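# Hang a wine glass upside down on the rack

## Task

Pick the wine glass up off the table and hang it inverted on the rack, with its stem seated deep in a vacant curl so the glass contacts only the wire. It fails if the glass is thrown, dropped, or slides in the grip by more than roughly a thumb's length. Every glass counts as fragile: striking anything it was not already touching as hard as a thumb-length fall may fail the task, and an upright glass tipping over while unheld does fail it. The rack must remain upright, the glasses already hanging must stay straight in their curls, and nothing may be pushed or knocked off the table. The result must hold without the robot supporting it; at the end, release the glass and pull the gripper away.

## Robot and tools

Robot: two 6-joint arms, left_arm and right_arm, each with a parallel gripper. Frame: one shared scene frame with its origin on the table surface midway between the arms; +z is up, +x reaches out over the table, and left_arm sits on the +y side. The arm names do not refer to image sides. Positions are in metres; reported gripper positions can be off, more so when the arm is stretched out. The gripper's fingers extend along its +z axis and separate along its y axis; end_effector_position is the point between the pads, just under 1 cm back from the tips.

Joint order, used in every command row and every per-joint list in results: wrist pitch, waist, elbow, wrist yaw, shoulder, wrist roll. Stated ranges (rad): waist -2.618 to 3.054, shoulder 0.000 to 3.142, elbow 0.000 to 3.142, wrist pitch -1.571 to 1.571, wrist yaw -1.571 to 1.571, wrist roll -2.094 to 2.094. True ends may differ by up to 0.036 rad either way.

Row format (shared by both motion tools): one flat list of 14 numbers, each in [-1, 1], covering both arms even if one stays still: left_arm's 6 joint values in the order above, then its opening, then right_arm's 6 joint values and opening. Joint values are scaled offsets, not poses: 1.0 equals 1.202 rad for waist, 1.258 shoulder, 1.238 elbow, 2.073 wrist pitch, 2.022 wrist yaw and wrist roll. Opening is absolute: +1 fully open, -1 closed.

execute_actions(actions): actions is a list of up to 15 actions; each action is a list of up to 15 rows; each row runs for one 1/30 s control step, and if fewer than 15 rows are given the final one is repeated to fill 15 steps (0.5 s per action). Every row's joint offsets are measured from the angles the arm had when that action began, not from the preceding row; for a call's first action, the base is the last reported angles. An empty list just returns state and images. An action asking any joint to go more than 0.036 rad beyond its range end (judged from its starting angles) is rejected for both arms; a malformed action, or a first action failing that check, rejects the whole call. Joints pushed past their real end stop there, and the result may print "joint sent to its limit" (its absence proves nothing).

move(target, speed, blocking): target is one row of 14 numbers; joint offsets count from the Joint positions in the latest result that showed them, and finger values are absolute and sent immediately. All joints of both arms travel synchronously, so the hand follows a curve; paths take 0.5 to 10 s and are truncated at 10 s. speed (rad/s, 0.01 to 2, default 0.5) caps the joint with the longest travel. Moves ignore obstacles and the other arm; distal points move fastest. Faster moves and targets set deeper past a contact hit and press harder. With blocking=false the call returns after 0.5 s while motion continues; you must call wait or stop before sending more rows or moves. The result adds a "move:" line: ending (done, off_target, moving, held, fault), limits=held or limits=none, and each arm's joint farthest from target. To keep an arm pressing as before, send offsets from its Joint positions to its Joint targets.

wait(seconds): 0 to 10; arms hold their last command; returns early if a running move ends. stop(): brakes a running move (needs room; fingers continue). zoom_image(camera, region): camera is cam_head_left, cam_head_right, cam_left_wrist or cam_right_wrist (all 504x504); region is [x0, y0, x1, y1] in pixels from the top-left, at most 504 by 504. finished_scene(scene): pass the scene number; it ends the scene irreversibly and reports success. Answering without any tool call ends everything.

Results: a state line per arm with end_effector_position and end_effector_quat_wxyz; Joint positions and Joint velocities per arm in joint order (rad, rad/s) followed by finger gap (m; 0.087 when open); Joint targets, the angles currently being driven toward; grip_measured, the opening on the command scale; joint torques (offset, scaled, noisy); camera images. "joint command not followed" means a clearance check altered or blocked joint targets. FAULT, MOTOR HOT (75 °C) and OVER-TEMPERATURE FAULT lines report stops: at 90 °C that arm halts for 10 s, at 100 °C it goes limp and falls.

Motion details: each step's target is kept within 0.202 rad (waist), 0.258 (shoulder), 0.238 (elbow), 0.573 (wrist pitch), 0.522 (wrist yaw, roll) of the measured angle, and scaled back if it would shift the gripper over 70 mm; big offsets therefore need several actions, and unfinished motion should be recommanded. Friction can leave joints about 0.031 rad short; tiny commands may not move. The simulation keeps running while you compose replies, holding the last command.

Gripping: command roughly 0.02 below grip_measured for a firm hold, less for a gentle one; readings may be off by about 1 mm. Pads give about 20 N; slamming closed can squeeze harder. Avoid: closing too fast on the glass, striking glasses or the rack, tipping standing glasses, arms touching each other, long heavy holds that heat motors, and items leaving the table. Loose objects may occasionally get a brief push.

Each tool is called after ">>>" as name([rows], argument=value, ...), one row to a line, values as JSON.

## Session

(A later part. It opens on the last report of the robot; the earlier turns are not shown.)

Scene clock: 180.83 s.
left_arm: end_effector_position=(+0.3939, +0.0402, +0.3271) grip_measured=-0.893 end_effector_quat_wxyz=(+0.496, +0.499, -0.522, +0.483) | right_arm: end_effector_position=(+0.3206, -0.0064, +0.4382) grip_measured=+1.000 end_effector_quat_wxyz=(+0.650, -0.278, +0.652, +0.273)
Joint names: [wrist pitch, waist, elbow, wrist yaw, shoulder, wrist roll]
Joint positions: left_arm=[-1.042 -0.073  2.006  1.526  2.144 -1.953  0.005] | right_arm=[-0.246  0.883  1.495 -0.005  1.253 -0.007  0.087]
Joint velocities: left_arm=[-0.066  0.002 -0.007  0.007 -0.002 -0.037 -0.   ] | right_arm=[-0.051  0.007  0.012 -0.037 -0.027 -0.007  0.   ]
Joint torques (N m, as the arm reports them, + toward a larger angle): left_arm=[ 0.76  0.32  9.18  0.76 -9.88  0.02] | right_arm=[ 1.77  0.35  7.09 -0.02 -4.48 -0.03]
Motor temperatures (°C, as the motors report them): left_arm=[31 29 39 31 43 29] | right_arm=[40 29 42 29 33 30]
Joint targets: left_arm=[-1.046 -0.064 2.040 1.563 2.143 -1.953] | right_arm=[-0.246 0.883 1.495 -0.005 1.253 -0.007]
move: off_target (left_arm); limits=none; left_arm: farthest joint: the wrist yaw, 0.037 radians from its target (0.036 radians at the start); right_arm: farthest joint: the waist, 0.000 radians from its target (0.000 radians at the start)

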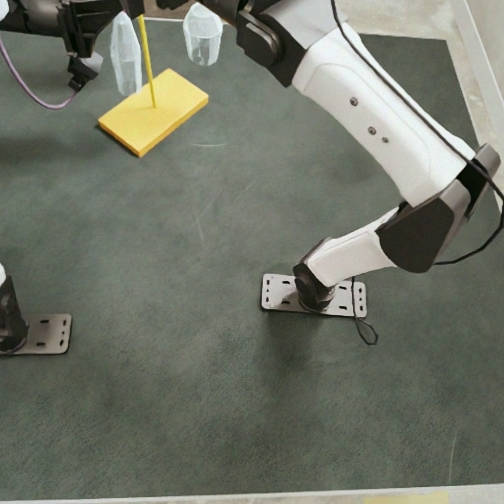

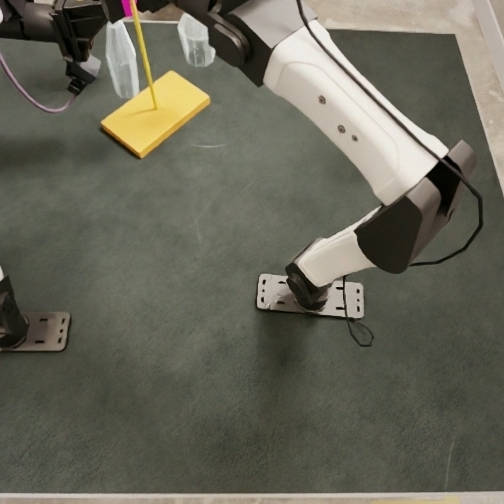

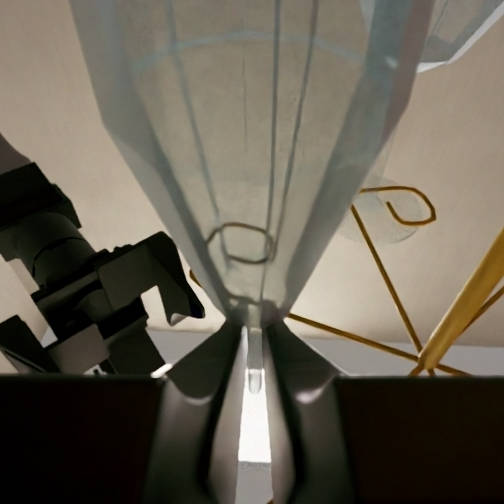

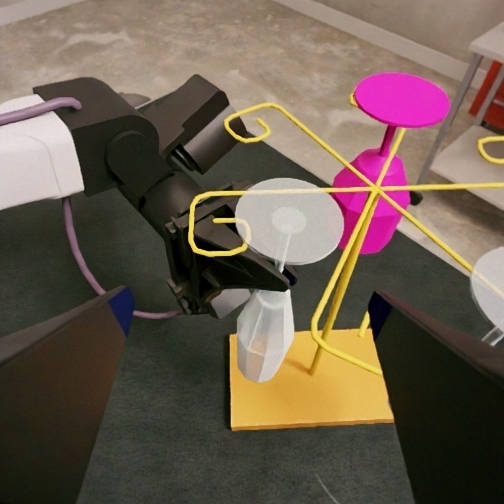

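>>> move(target=[-0.014,0.052,0.076,0.018,0.031,0,-0.95, 0,0,0,0,0,0,1], speed=0.06)

Scene clock: 186.37 s.
left_arm: end_effector_position=(+0.4121, +0.0642, +0.3263) grip_measured=-0.893 end_effector_quat_wxyz=(+0.483, +0.514, -0.507, +0.495) | right_arm: end_effector_position=(+0.3206, -0.0064, +0.4382) grip_measured=+1.000 end_effector_quat_wxyz=(+0.650, -0.278, +0.652, +0.273)
Joint names: [wrist pitch, waist, elbow, wrist yaw, shoulder, wrist roll]
Joint positions: left_arm=[-1.066 -0.018  2.066  1.525  2.183 -1.953  0.005] | right_arm=[-0.246  0.883  1.495 -0.005  1.253 -0.007  0.087]
Joint velocities: left_arm=[ 0.022 -0.007  0.012 -0.037 -0.002  0.066  0.001] | right_arm=[ 0.037  0.012  0.007  0.007 -0.017  0.066  0.   ]
Joint torques (N m, as the arm reports them, + toward a larger angle): left_arm=[ 0.71  0.35  9.03  0.79 -9.98  0.03] | right_arm=[ 1.77  0.39  7.07 -0.01 -4.5  -0.02]
Motor temperatures (°C, as the motors report them): left_arm=[31 29 40 31 44 29] | right_arm=[40 29 42 29 33 30]
Joint targets: left_arm=[-1.071 -0.010 2.100 1.562 2.182 -1.953] | right_arm=[-0.246 0.883 1.495 -0.005 1.253 -0.007]
move: off_target (left_arm); limits=none; left_arm: farthest joint: the wrist yaw, 0.037 radians from its target (0.036 radians at the start); right_arm: farthest joint: the waist, 0.000 radians from its target (0.000 radians at the start)

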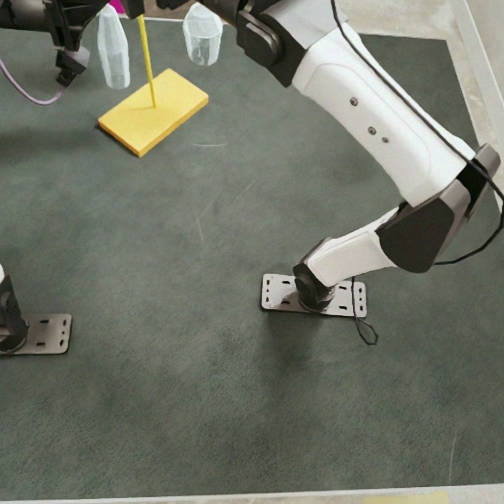

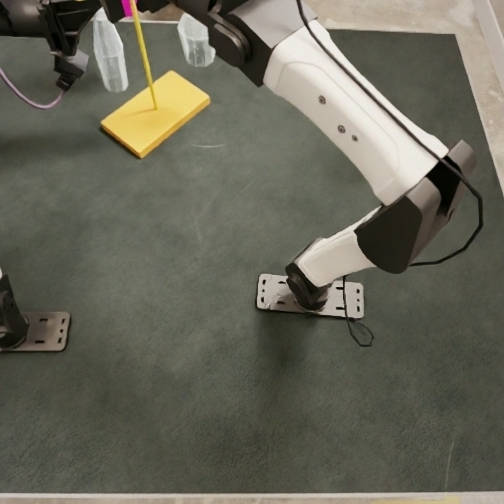

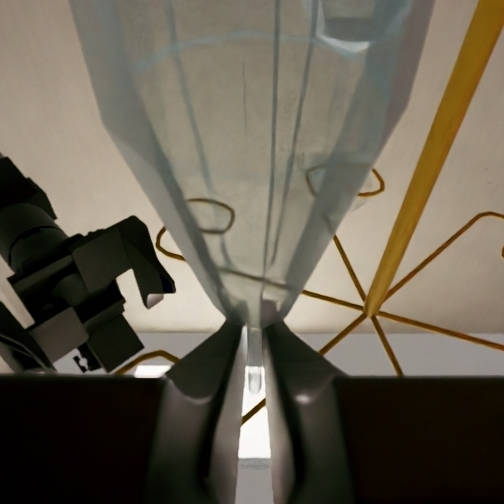

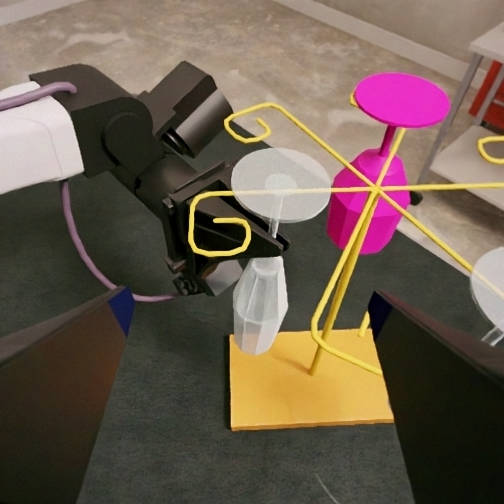

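>>> zoom_image(camera="cam_right_wrist", region=[170,130,350,290])

Region (170, 130, 350, 290) of cam_right_wrist's 504x504 image, scaled by 2.800, with more detail than that image has.

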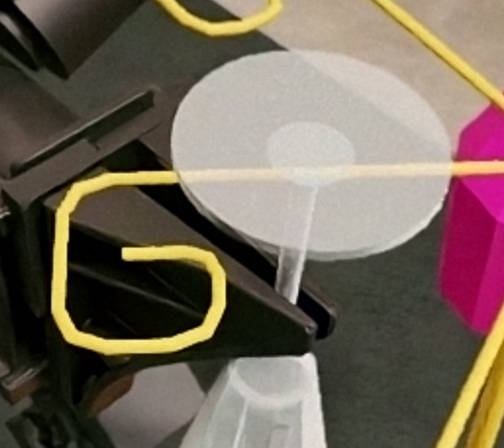

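>>> execute_actions([
  [[0.01,0.008,-0.011,0.018,-0.024,0,-0.95,0,0,0,0,0,0,1]],
  [[0.01,0.008,-0.011,0.018,-0.024,0,-0.95,0,0,0,0,0,0,1],[0.012,0.011,-0.022,0.018,-0.031,0,-0.95,0,0,0,0,0,0,1],[0.014,0.014,-0.033,0.018,-0.038,0,-0.95,0,0,0,0,0,0,1],[0.016,0.017,-0.044,0.018,-0.045,0,-0.95,0,0,0,0,0,0,1],[0.019,0.02,-0.055,0.018,-0.053,0,-0.95,0,0,0,0,0,0,1],[0.022,0.023,-0.067,0.018,-0.061,0,-0.95,0,0,0,0,0,0,1]],
  [[0.01,0.008,-0.011,0.018,-0.024,0,-0.95,0,0,0,0,0,0,1],[0.012,0.011,-0.022,0.018,-0.031,0,-0.95,0,0,0,0,0,0,1],[0.014,0.014,-0.033,0.018,-0.038,0,-0.95,0,0,0,0,0,0,1],[0.016,0.017,-0.044,0.018,-0.045,0,-0.95,0,0,0,0,0,0,1],[0.019,0.02,-0.055,0.018,-0.053,0,-0.95,0,0,0,0,0,0,1],[0.022,0.023,-0.067,0.018,-0.061,0,-0.95,0,0,0,0,0,0,1]],
])

>>> zoom_image(camera="cam_right_wrist", region=[170,130,350,290])

Scene clock: 196.00 s.
left_arm: end_effector_position=(+0.3995, +0.0824, +0.3284) grip_measured=-0.893 end_effector_quat_wxyz=(+0.474, +0.524, -0.495, +0.505) | right_arm: end_effector_position=(+0.3206, -0.0064, +0.4382) grip_measured=+1.000 end_effector_quat_wxyz=(+0.650, -0.278, +0.652, +0.273)
Joint names: [wrist pitch, waist, elbow, wrist yaw, shoulder, wrist roll]
Joint positions: left_arm=[-1.023  0.024  1.929  1.527  2.091 -1.953  0.005] | right_arm=[-0.246  0.883  1.495 -0.005  1.253 -0.007  0.087]
Joint velocities: left_arm=[ 0.037 -0.007  0.002 -0.037  0.002 -0.022  0.001] | right_arm=[-0.081 -0.002 -0.017  0.051 -0.007  0.037  0.   ]
Joint torques (N m, as the arm reports them, + toward a larger angle): left_arm=[  1.     0.34   5.5    0.79 -11.24   0.11] | right_arm=[ 1.76  0.4   7.08  0.   -4.49 -0.02]
Motor temperatures (°C, as the motors report them): left_arm=[31 29 41 31 47 29] | right_arm=[41 29 42 29 33 30]
Joint targets: left_arm=[-0.999 0.032 1.915 1.562 2.060 -1.953] | right_arm=[-0.246 0.883 1.495 -0.005 1.253 -0.007]

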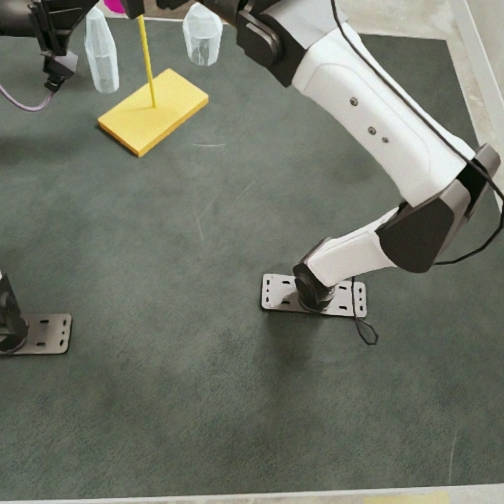

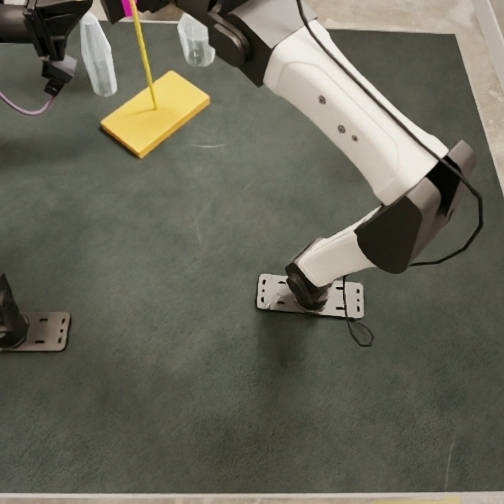

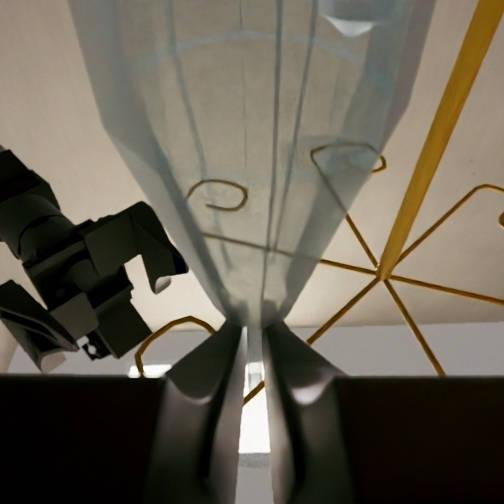

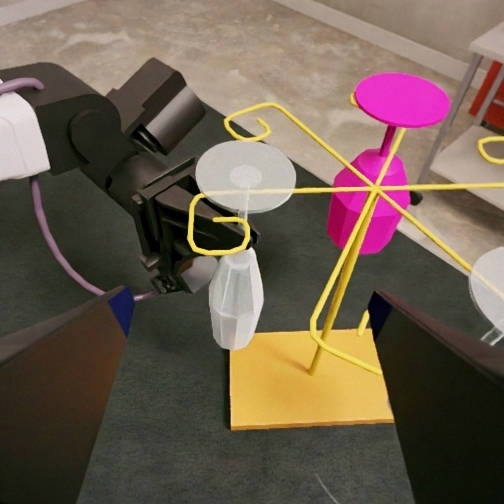

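Region (170, 130, 350, 290) of cam_right_wrist's 504x504 image, scaled by 2.800, with more detail than that image has.

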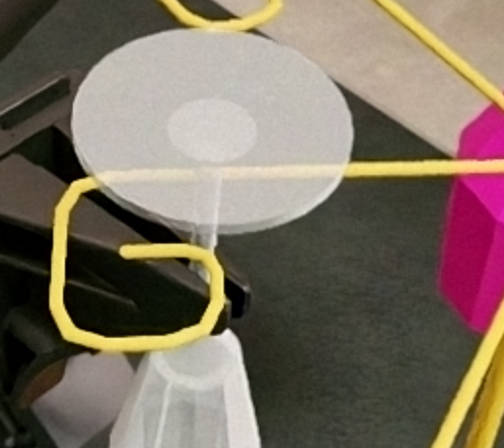

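>>> execute_actions([
  [[0.011,0.007,-0.011,0.018,-0.024,0,-0.95,0,0,0,0,0,0,1],[0.014,0.010,-0.025,0.018,-0.033,0,-0.95,0,0,0,0,0,0,1],[0.017,0.013,-0.040,0.018,-0.043,0,-0.95,0,0,0,0,0,0,1],[0.02,0.016,-0.055,0.018,-0.052,0,-0.95,0,0,0,0,0,0,1],[0.024,0.02,-0.07,0.018,-0.062,0,-0.95,0,0,0,0,0,0,1],[0.027,0.023,-0.084,0.018,-0.071,0,-0.95,0,0,0,0,0,0,1]],
  [[0.011,0.007,-0.011,0.018,-0.024,0,-0.95,0,0,0,0,0,0,1],[0.013,0.009,-0.021,0.018,-0.031,0,-0.95,0,0,0,0,0,0,1],[0.016,0.011,-0.032,0.018,-0.038,0,-0.95,0,0,0,0,0,0,1],[0.018,0.013,-0.042,0.018,-0.044,0,-0.95,0,0,0,0,0,0,1],[0.02,0.016,-0.052,0.018,-0.050,0,-0.95,0,0,0,0,0,0,1]],
])

>>> zoom_image(camera="cam_right_wrist", region=[130,130,310,290])

Scene clock: 201.23 s.
left_arm: end_effector_position=(+0.3835, +0.0956, +0.3281) grip_measured=-0.893 end_effector_quat_wxyz=(+0.466, +0.531, -0.487, +0.514) | right_arm: end_effector_position=(+0.3206, -0.0064, +0.4382) grip_measured=+1.000 end_effector_quat_wxyz=(+0.650, -0.278, +0.652, +0.273)
Joint names: [wrist pitch, waist, elbow, wrist yaw, shoulder, wrist roll]
Joint positions: left_arm=[-0.974  0.057  1.79   1.529  1.999 -1.953  0.005] | right_arm=[-0.246  0.883  1.495 -0.005  1.253 -0.007  0.087]
Joint velocities: left_arm=[-0.007 -0.022 -0.012 -0.066 -0.007  0.037 -0.002] | right_arm=[-0.022  0.002  0.007  0.037 -0.002 -0.007  0.   ]
Joint torques (N m, as the arm reports them, + toward a larger angle): left_arm=[  0.93   0.56   5.41   0.82 -10.71   0.  ] | right_arm=[ 1.77  0.39  7.05 -0.01 -4.5  -0.02]
Motor temperatures (°C, as the motors report them): left_arm=[32 29 40 31 49 29] | right_arm=[41 29 42 29 33 30]
Joint targets: left_arm=[-0.951 0.064 1.776 1.565 1.968 -1.953] | right_arm=[-0.246 0.883 1.495 -0.005 1.253 -0.007]

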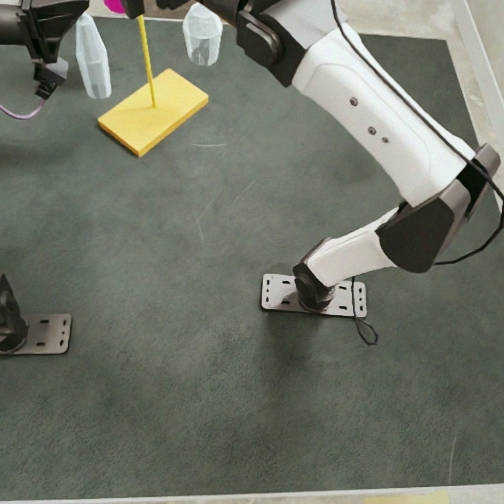

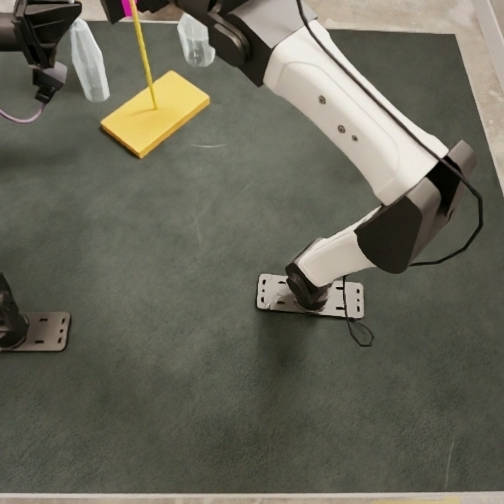

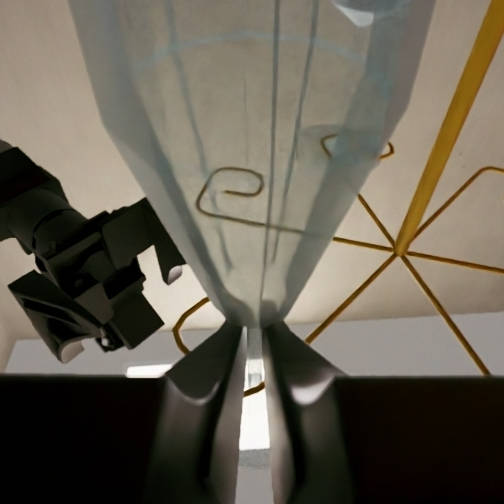

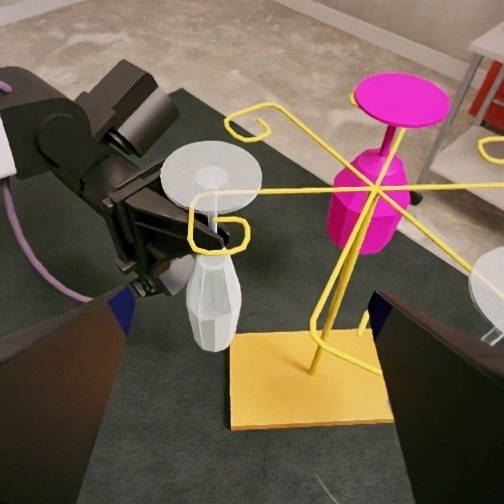

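Region (130, 130, 310, 290) of cam_right_wrist's 504x504 image, scaled by 2.800, with more detail than that image has.

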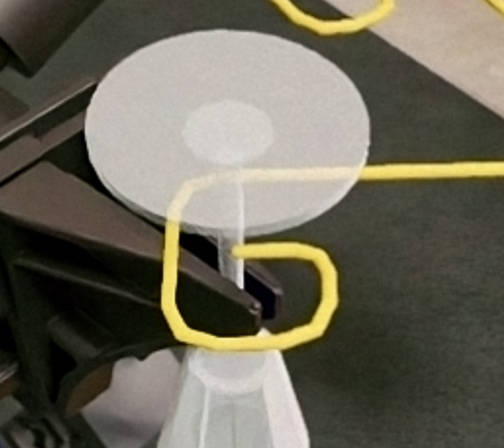

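>>> execute_actions([
  [[0.011,0.007,-0.011,0.018,-0.024,0,-0.95,0,0,0,0,0,0,1],[0.013,0.010,-0.022,0.018,-0.031,0,-0.95,0,0,0,0,0,0,1],[0.016,0.013,-0.034,0.018,-0.039,0,-0.95,0,0,0,0,0,0,1],[0.018,0.016,-0.045,0.018,-0.046,0,-0.95,0,0,0,0,0,0,1]],
])

>>> zoom_image(camera="cam_right_wrist", region=[130,130,310,290])

Scene clock: 204.47 s.
left_arm: end_effector_position=(+0.3784, +0.0988, +0.3269) grip_measured=-0.893 end_effector_quat_wxyz=(+0.464, +0.533, -0.484, +0.516) | right_arm: end_effector_position=(+0.3206, -0.0064, +0.4382) grip_measured=+1.000 end_effector_quat_wxyz=(+0.650, -0.278, +0.652, +0.273)
Joint names: [wrist pitch, waist, elbow, wrist yaw, shoulder, wrist roll]
Joint positions: left_arm=[-0.959  0.065  1.748  1.529  1.972 -1.953  0.005] | right_arm=[-0.246  0.883  1.495 -0.005  1.253 -0.007  0.087]
Joint velocities: left_arm=[-0.007  0.017 -0.012 -0.051  0.017  0.037  0.   ] | right_arm=[-0.007 -0.017 -0.002 -0.022 -0.007  0.081  0.   ]
Joint torques (N m, as the arm reports them, + toward a larger angle): left_arm=[  0.97   0.57   5.53   0.83 -10.63   0.06] | right_arm=[ 1.77  0.41  7.11 -0.01 -4.5  -0.03]
Motor temperatures (°C, as the motors report them): left_arm=[32 29 40 31 50 29] | right_arm=[42 29 43 29 33 30]
Joint targets: left_arm=[-0.937 0.076 1.734 1.565 1.941 -1.953] | right_arm=[-0.246 0.883 1.495 -0.005 1.253 -0.007]

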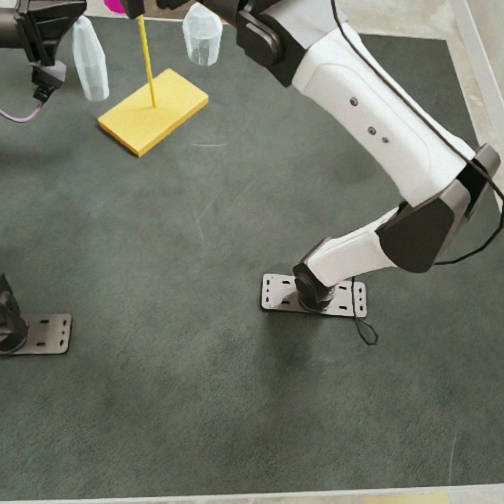

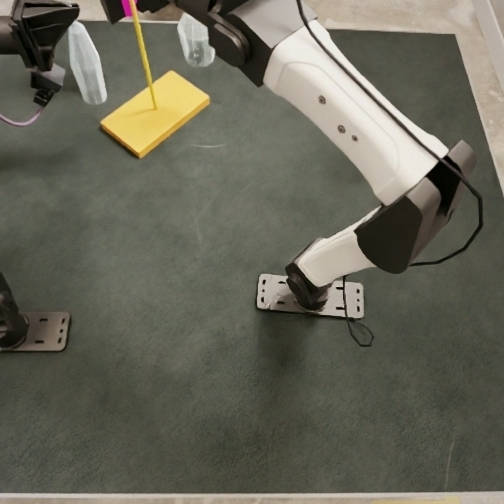

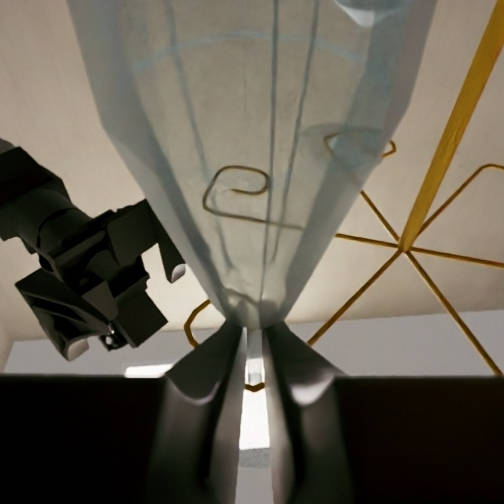

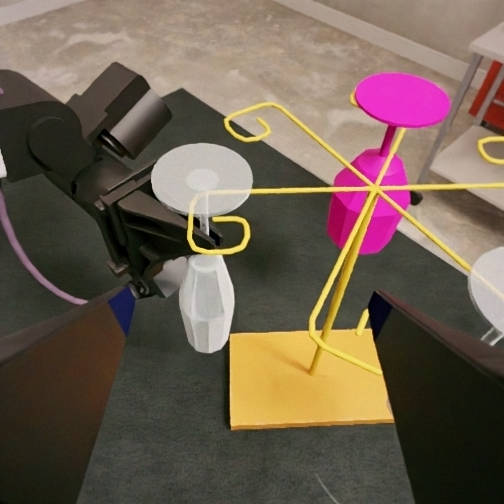

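Region (130, 130, 310, 290) of cam_right_wrist's 504x504 image, scaled by 2.800, with more detail than that image has.

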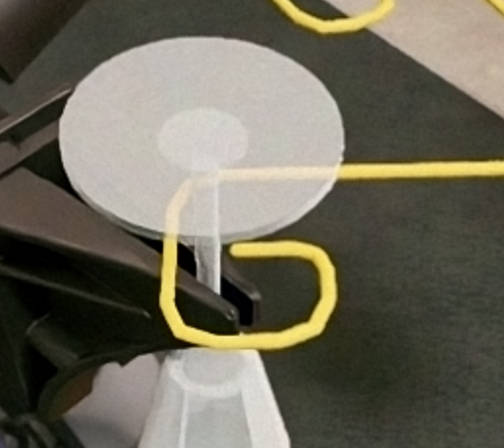

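>>> execute_actions([
  [[0.011,-0.008,-0.011,0.018,-0.024,0,-0.95,0,0,0,0,0,0,1],[0.012,-0.013,-0.019,0.018,-0.030,0,-0.95,0,0,0,0,0,0,1],[0.013,-0.018,-0.027,0.018,-0.036,0,-0.95,0,0,0,0,0,0,1],[0.015,-0.024,-0.035,0.018,-0.042,0,-0.95,0,0,0,0,0,0,1],[0.016,-0.029,-0.043,0.018,-0.047,0,-0.95,0,0,0,0,0,0,1],[0.017,-0.034,-0.051,0.018,-0.053,0,-0.95,0,0,0,0,0,0,1],[0.019,-0.04,-0.059,0.018,-0.059,0,-0.95,0,0,0,0,0,0,1]],
])

>>> zoom_image(camera="cam_right_wrist", region=[130,130,310,290])

Scene clock: 207.83 s.
left_arm: end_effector_position=(+0.3602, +0.0792, +0.3287) grip_measured=-0.893 end_effector_quat_wxyz=(+0.475, +0.520, -0.497, +0.506) | right_arm: end_effector_position=(+0.3206, -0.0064, +0.4382) grip_measured=+1.000 end_effector_quat_wxyz=(+0.650, -0.278, +0.652, +0.273)
Joint names: [wrist pitch, waist, elbow, wrist yaw, shoulder, wrist roll]
Joint positions: left_arm=[-0.943  0.019  1.69   1.531  1.926 -1.953  0.005] | right_arm=[-0.246  0.883  1.495 -0.005  1.253 -0.007  0.087]
Joint velocities: left_arm=[-0.11  -0.017 -0.002 -0.007  0.007 -0.007  0.   ] | right_arm=[-0.022  0.002 -0.012  0.037  0.012 -0.022  0.   ]
Joint torques (N m, as the arm reports them, + toward a larger angle): left_arm=[ 0.99 -0.69  5.21  0.8  -9.87  0.01] | right_arm=[ 1.76  0.36  7.07  0.   -4.48 -0.02]
Motor temperatures (°C, as the motors report them): left_arm=[32 29 39 31 50 29] | right_arm=[42 29 43 29 33 30]
Joint targets: left_arm=[-0.920 0.017 1.675 1.566 1.898 -1.953] | right_arm=[-0.246 0.883 1.495 -0.005 1.253 -0.007]

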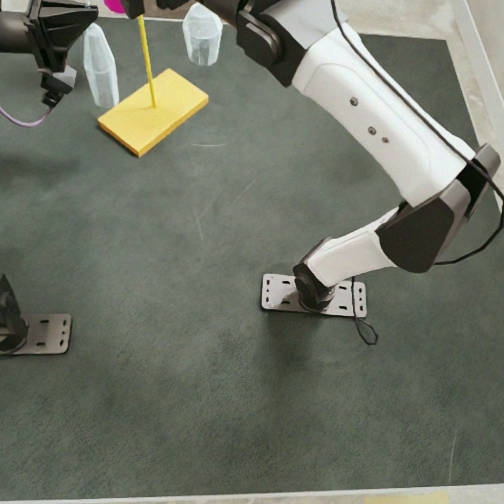

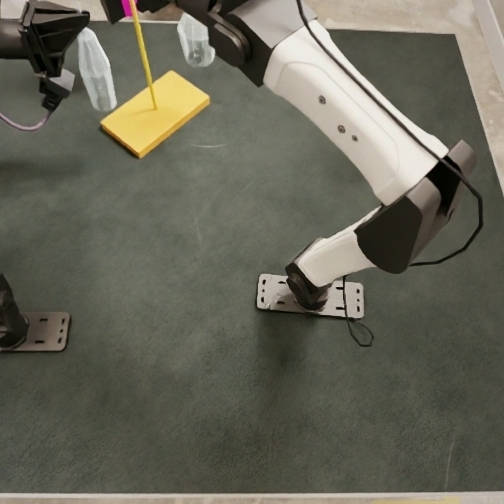

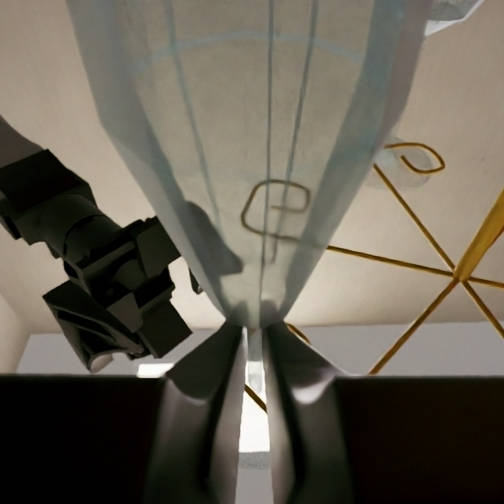

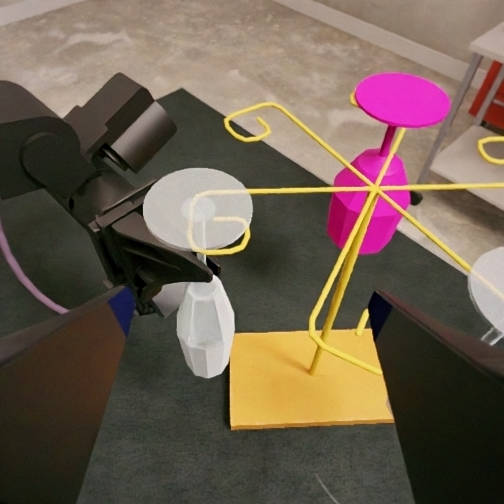

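Region (130, 130, 310, 290) of cam_right_wrist's 504x504 image, scaled by 2.800, with more detail than that image has.

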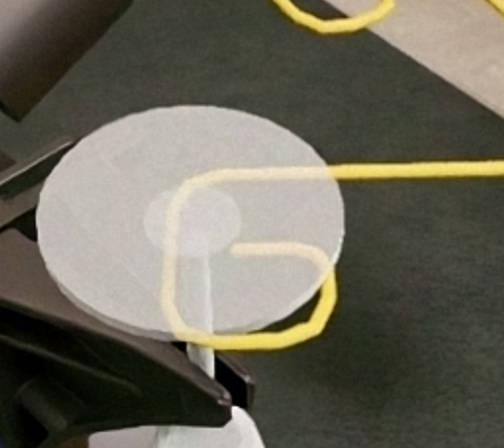

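>>> execute_actions([
  [[-0.004,-0.002,0.025,0.018,-0.005,0,-0.95,0,0,0,0,0,0,1],[-0.005,-0.005,0.035,0.018,0.004,0,-0.95,0,0,0,0,0,0,1],[-0.006,-0.008,0.045,0.018,0.013,0,-0.95,0,0,0,0,0,0,1],[-0.007,-0.010,0.055,0.018,0.021,0,-0.95,0,0,0,0,0,0,1],[-0.008,-0.013,0.065,0.018,0.030,0,-0.95,0,0,0,0,0,0,1],[-0.009,-0.016,0.075,0.018,0.038,0,-0.95,0,0,0,0,0,0,1],[-0.010,-0.018,0.085,0.018,0.046,0,-0.95,0,0,0,0,0,0,1]],
])

>>> zoom_image(camera="cam_right_wrist", region=[130,130,310,290])

Scene clock: 211.97 s.
left_arm: end_effector_position=(+0.3721, +0.0735, +0.3255) grip_measured=-0.896 end_effector_quat_wxyz=(+0.481, +0.517, -0.500, +0.501) | right_arm: end_effector_position=(+0.3206, -0.0064, +0.4382) grip_measured=+1.000 end_effector_quat_wxyz=(+0.650, -0.278, +0.652, +0.273)
Joint names: [wrist pitch, waist, elbow, wrist yaw, shoulder, wrist roll]
Joint positions: left_arm=[-0.959  0.004  1.76   1.534  1.987 -1.953  0.005] | right_arm=[-0.246  0.883  1.495 -0.005  1.253 -0.007  0.087]
Joint velocities: left_arm=[ 0.007 -0.002 -0.017 -0.037 -0.012 -0.037  0.   ] | right_arm=[-0.081 -0.002  0.017 -0.037 -0.012 -0.051  0.   ]
Joint torques (N m, as the arm reports them, + toward a larger angle): left_arm=[ 0.69 -1.04  9.21  0.79 -8.77  0.01] | right_arm=[ 1.77  0.38  7.11 -0.01 -4.5  -0.02]
Motor temperatures (°C, as the motors report them): left_arm=[32 29 39 31 51 29] | right_arm=[42 29 43 29 33 30]
Joint targets: left_arm=[-0.964 -0.002 1.795 1.567 1.984 -1.953] | right_arm=[-0.246 0.883 1.495 -0.005 1.253 -0.007]

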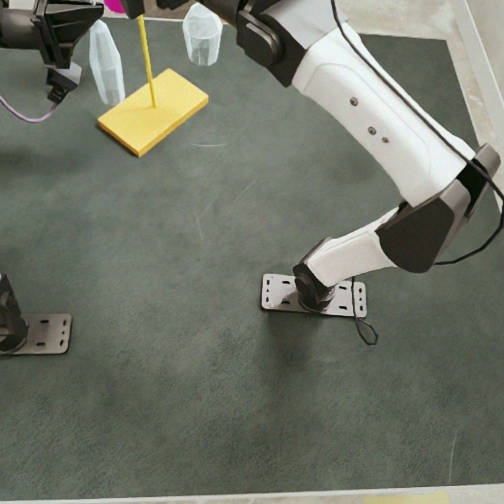

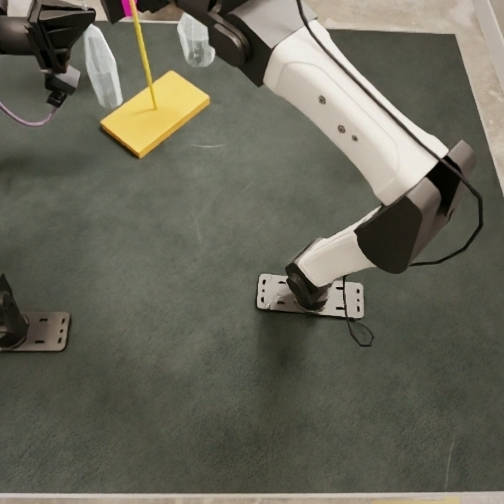

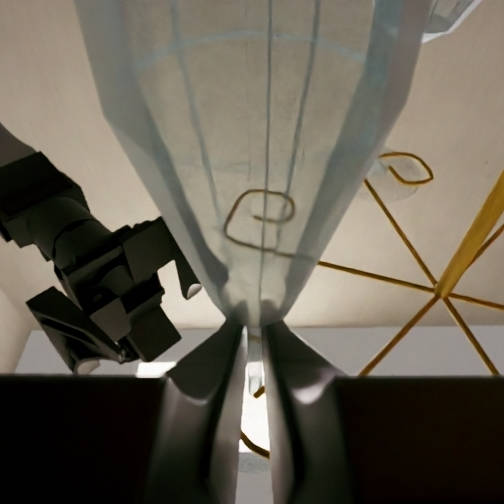

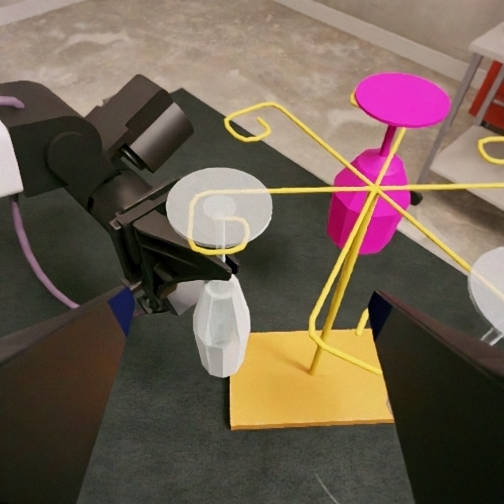

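Region (130, 130, 310, 290) of cam_right_wrist's 504x504 image, scaled by 2.800, with more detail than that image has.

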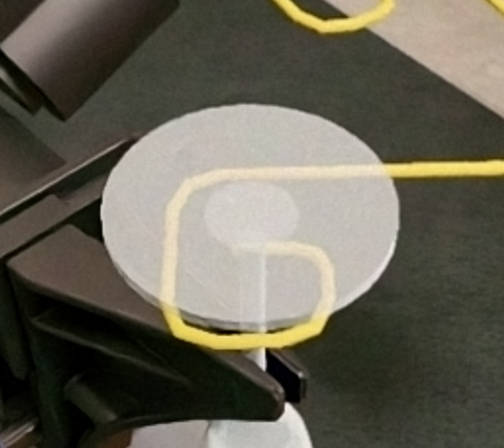

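>>> execute_actions([
  [[0.008,0,-0.008,0.018,0,0,-0.95,0,0,0,0,0,0,1],[0.012,0,-0.015,0.018,0,0,-0.95,0,0,0,0,0,0,1],[0.016,0,-0.022,0.018,0,0,-0.95,0,0,0,0,0,0,1],[0.020,0,-0.030,0.018,0,0,-0.95,0,0,0,0,0,0,1],[0.025,0,-0.037,0.018,0,0,-0.95,0,0,0,0,0,0,1]],
])

>>> zoom_image(camera="cam_right_wrist", region=[130,130,310,290])

Scene clock: 215.00 s.
left_arm: end_effector_position=(+0.3720, +0.0736, +0.3169) grip_measured=-0.895 end_effector_quat_wxyz=(+0.484, +0.517, -0.498, +0.501) | right_arm: end_effector_position=(+0.3206, -0.0064, +0.4382) grip_measured=+1.000 end_effector_quat_wxyz=(+0.650, -0.278, +0.652, +0.273)
Joint names: [wrist pitch, waist, elbow, wrist yaw, shoulder, wrist roll]
Joint positions: left_arm=[-0.93   0.004  1.727  1.538  1.989 -1.953  0.005] | right_arm=[-0.246  0.883  1.495 -0.005  1.253 -0.007  0.087]
Joint velocities: left_arm=[-0.007  0.007 -0.012 -0.081  0.017 -0.081  0.   ] | right_arm=[ 0.007 -0.022 -0.007  0.007 -0.002 -0.037  0.   ]
Joint torques (N m, as the arm reports them, + toward a larger angle): left_arm=[ 0.98 -0.19  5.53  0.83 -8.98  0.04] | right_arm=[ 1.75  0.4   7.06 -0.01 -4.51 -0.01]
Motor temperatures (°C, as the motors report them): left_arm=[32 29 39 31 51 29] | right_arm=[42 29 43 29 33 30]
Joint targets: left_arm=[-0.907 0.004 1.715 1.570 1.987 -1.953] | right_arm=[-0.246 0.883 1.495 -0.005 1.253 -0.007]

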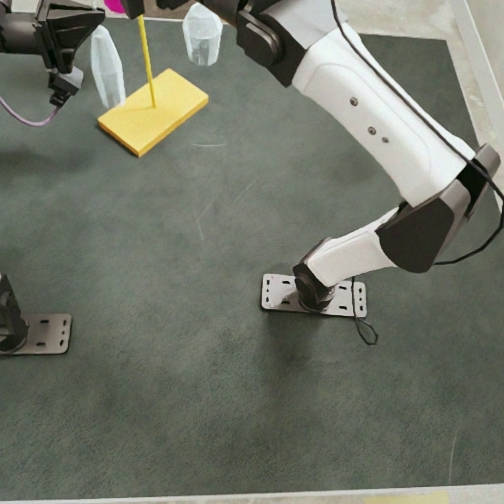

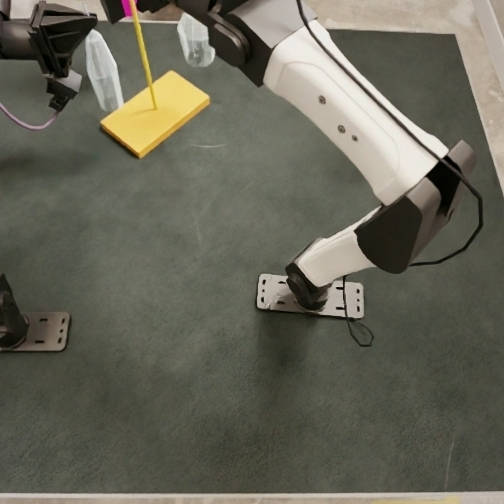

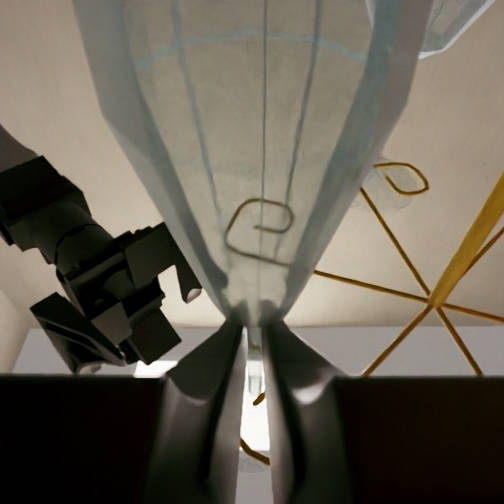

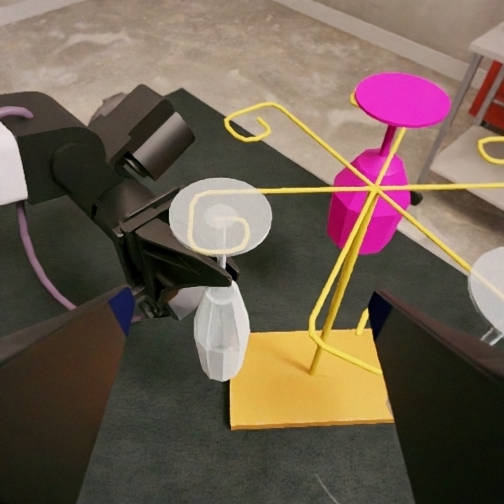

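Region (130, 130, 310, 290) of cam_right_wrist's 504x504 image, scaled by 2.800, with more detail than that image has.

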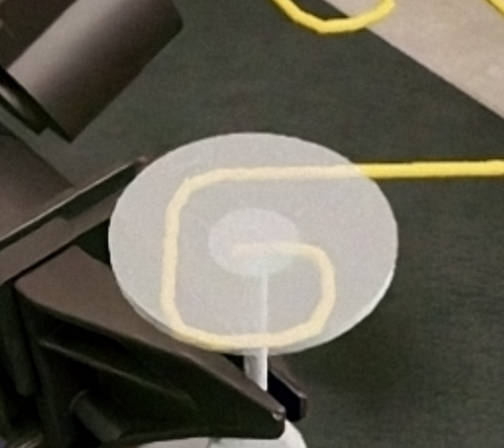

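>>> execute_actions([
  [[0.010,0,-0.011,0.016,0,0,-0.95,0,0,0,0,0,0,1],[0.013,0,-0.017,0.016,0,0,-0.95,0,0,0,0,0,0,1],[0.016,0,-0.023,0.016,0,0,-0.95,0,0,0,0,0,0,1],[0.020,0,-0.029,0.016,0,0,-0.95,0,0,0,0,0,0,1],[0.023,0,-0.034,0.016,0,0,-0.95,0,0,0,0,0,0,1]],
])

>>> zoom_image(camera="cam_right_wrist", region=[130,130,310,290])

Scene clock: 217.73 s.
left_arm: end_effector_position=(+0.3708, +0.0742, +0.3141) grip_measured=-0.892 end_effector_quat_wxyz=(+0.487, +0.509, -0.498, +0.505) | right_arm: end_effector_position=(+0.3206, -0.0064, +0.4382) grip_measured=+1.000 end_effector_quat_wxyz=(+0.650, -0.278, +0.652, +0.273)
Joint names: [wrist pitch, waist, elbow, wrist yaw, shoulder, wrist roll]
Joint positions: left_arm=[-0.901  0.004  1.705  1.554  1.989 -1.949  0.005] | right_arm=[-0.246  0.883  1.495 -0.005  1.253 -0.007  0.087]
Joint velocities: left_arm=[ 0.022 -0.007 -0.012  0.037  0.017  0.022  0.   ] | right_arm=[-0.007 -0.012  0.002 -0.022 -0.017 -0.022  0.   ]
Joint torques (N m, as the arm reports them, + toward a larger angle): left_arm=[ 0.89 -0.31  5.02  0.63 -8.62  0.02] | right_arm=[ 1.77  0.39  7.09 -0.01 -4.48 -0.02]
Motor temperatures (°C, as the motors report them): left_arm=[32 29 39 31 51 29] | right_arm=[42 29 43 29 33 30]
Joint targets: left_arm=[-0.882 0.004 1.685 1.570 1.989 -1.953] | right_arm=[-0.246 0.883 1.495 -0.005 1.253 -0.007]

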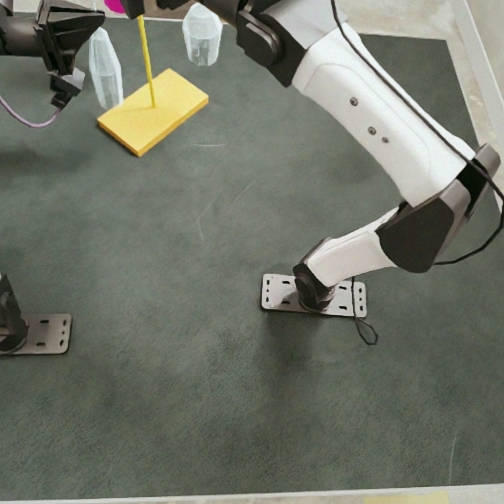

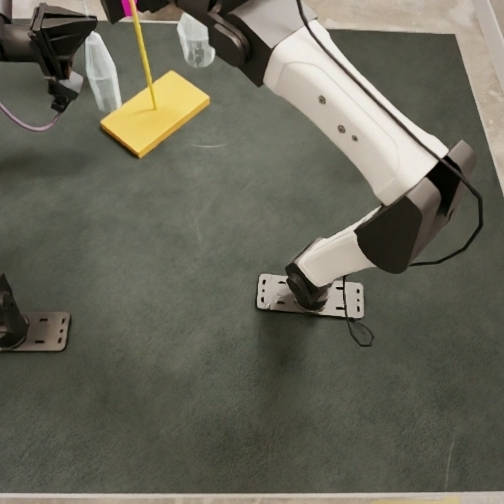

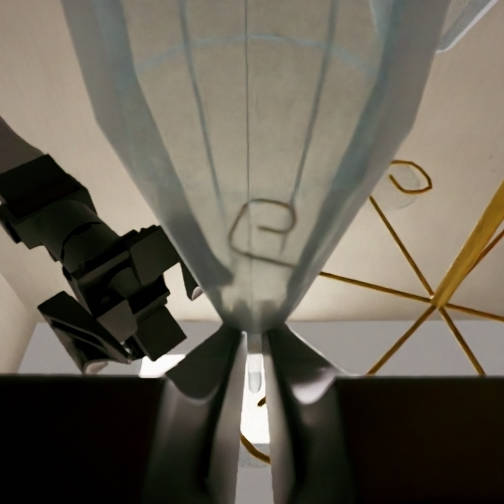

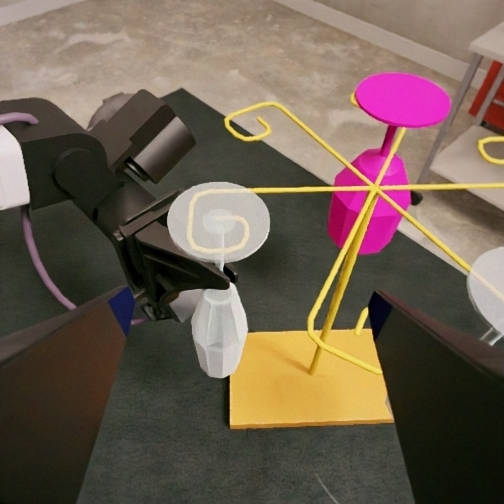

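Region (130, 130, 310, 290) of cam_right_wrist's 504x504 image, scaled by 2.800, with more detail than that image has.

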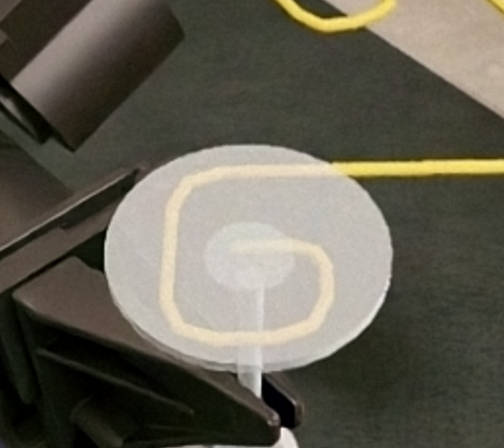

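>>> execute_actions([
  [[0,0,0,0.008,-0.02,0,-0.95,0,0,0,0,0,0,1],[0,0,0,0.008,-0.026,0,-0.95,0,0,0,0,0,0,1],[0,0,0,0.008,-0.033,0,-0.95,0,0,0,0,0,0,1],[0,0,0,0.008,-0.033,0,-0.95,0,0,0,0,0,0,1],[0,-0.004,0,0.008,-0.033,0,-0.95,0,0,0,0,0,0,1],[0,-0.008,0,0.008,-0.033,0,-0.95,0,0,0,0,0,0,1],[0,-0.012,0,0.008,-0.033,0,-0.95,0,0,0,0,0,0,1]],
])

>>> zoom_image(camera="cam_right_wrist", region=[130,130,310,290])

Scene clock: 222.57 s.
left_arm: end_effector_position=(+0.3672, +0.0714, +0.3189) grip_measured=-0.892 end_effector_quat_wxyz=(+0.485, +0.505, -0.503, +0.507) | right_arm: end_effector_position=(+0.3206, -0.0064, +0.4382) grip_measured=+1.000 end_effector_quat_wxyz=(+0.650, -0.278, +0.652, +0.273)
Joint names: [wrist pitch, waist, elbow, wrist yaw, shoulder, wrist roll]
Joint positions: left_arm=[-0.901 -0.002  1.705  1.554  1.976 -1.949  0.005] | right_arm=[-0.246  0.883  1.495 -0.005  1.253 -0.007  0.087]
Joint velocities: left_arm=[ 0.022 -0.012  0.012  0.037  0.012 -0.007 -0.001] | right_arm=[ 0.022 -0.017 -0.007  0.051  0.002 -0.007  0.   ]
Joint torques (N m, as the arm reports them, + toward a larger angle): left_arm=[  0.79  -1.01   6.5    0.62 -10.6    0.03] | right_arm=[ 1.76  0.36  7.08  0.   -4.52 -0.02]
Motor temperatures (°C, as the motors report them): left_arm=[32 29 39 31 51 29] | right_arm=[43 29 43 29 33 30]
Joint targets: left_arm=[-0.901 -0.011 1.705 1.570 1.947 -1.949] | right_arm=[-0.246 0.883 1.495 -0.005 1.253 -0.007]

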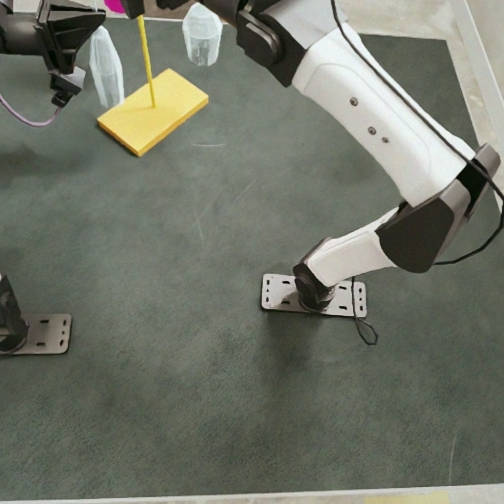

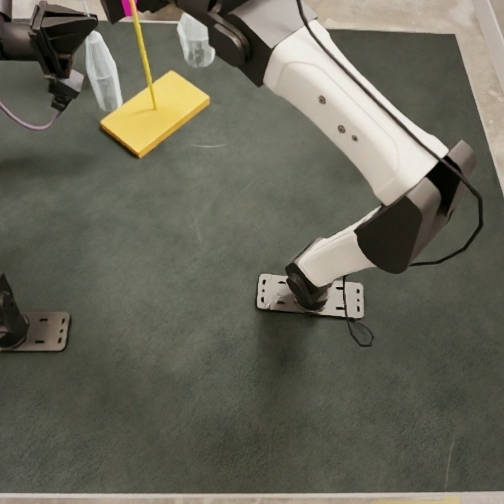

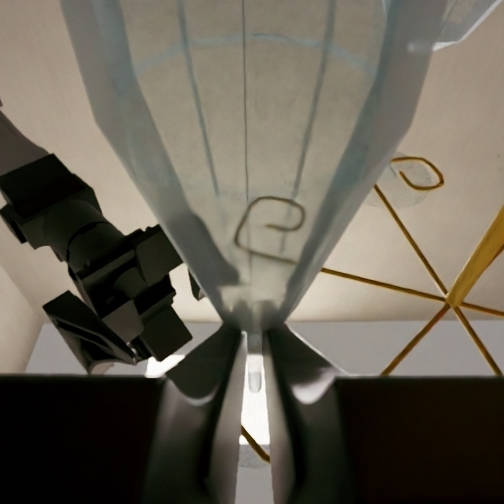

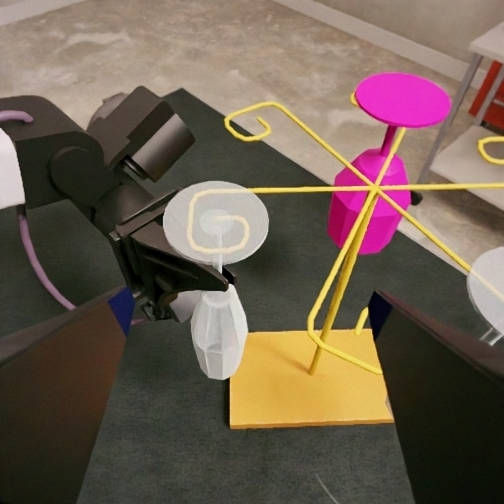

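Region (130, 130, 310, 290) of cam_right_wrist's 504x504 image, scaled by 2.800, with more detail than that image has.

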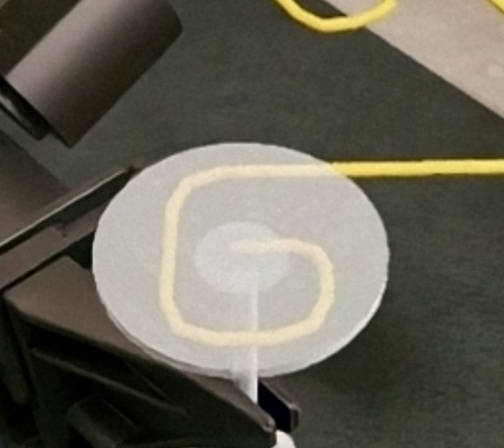

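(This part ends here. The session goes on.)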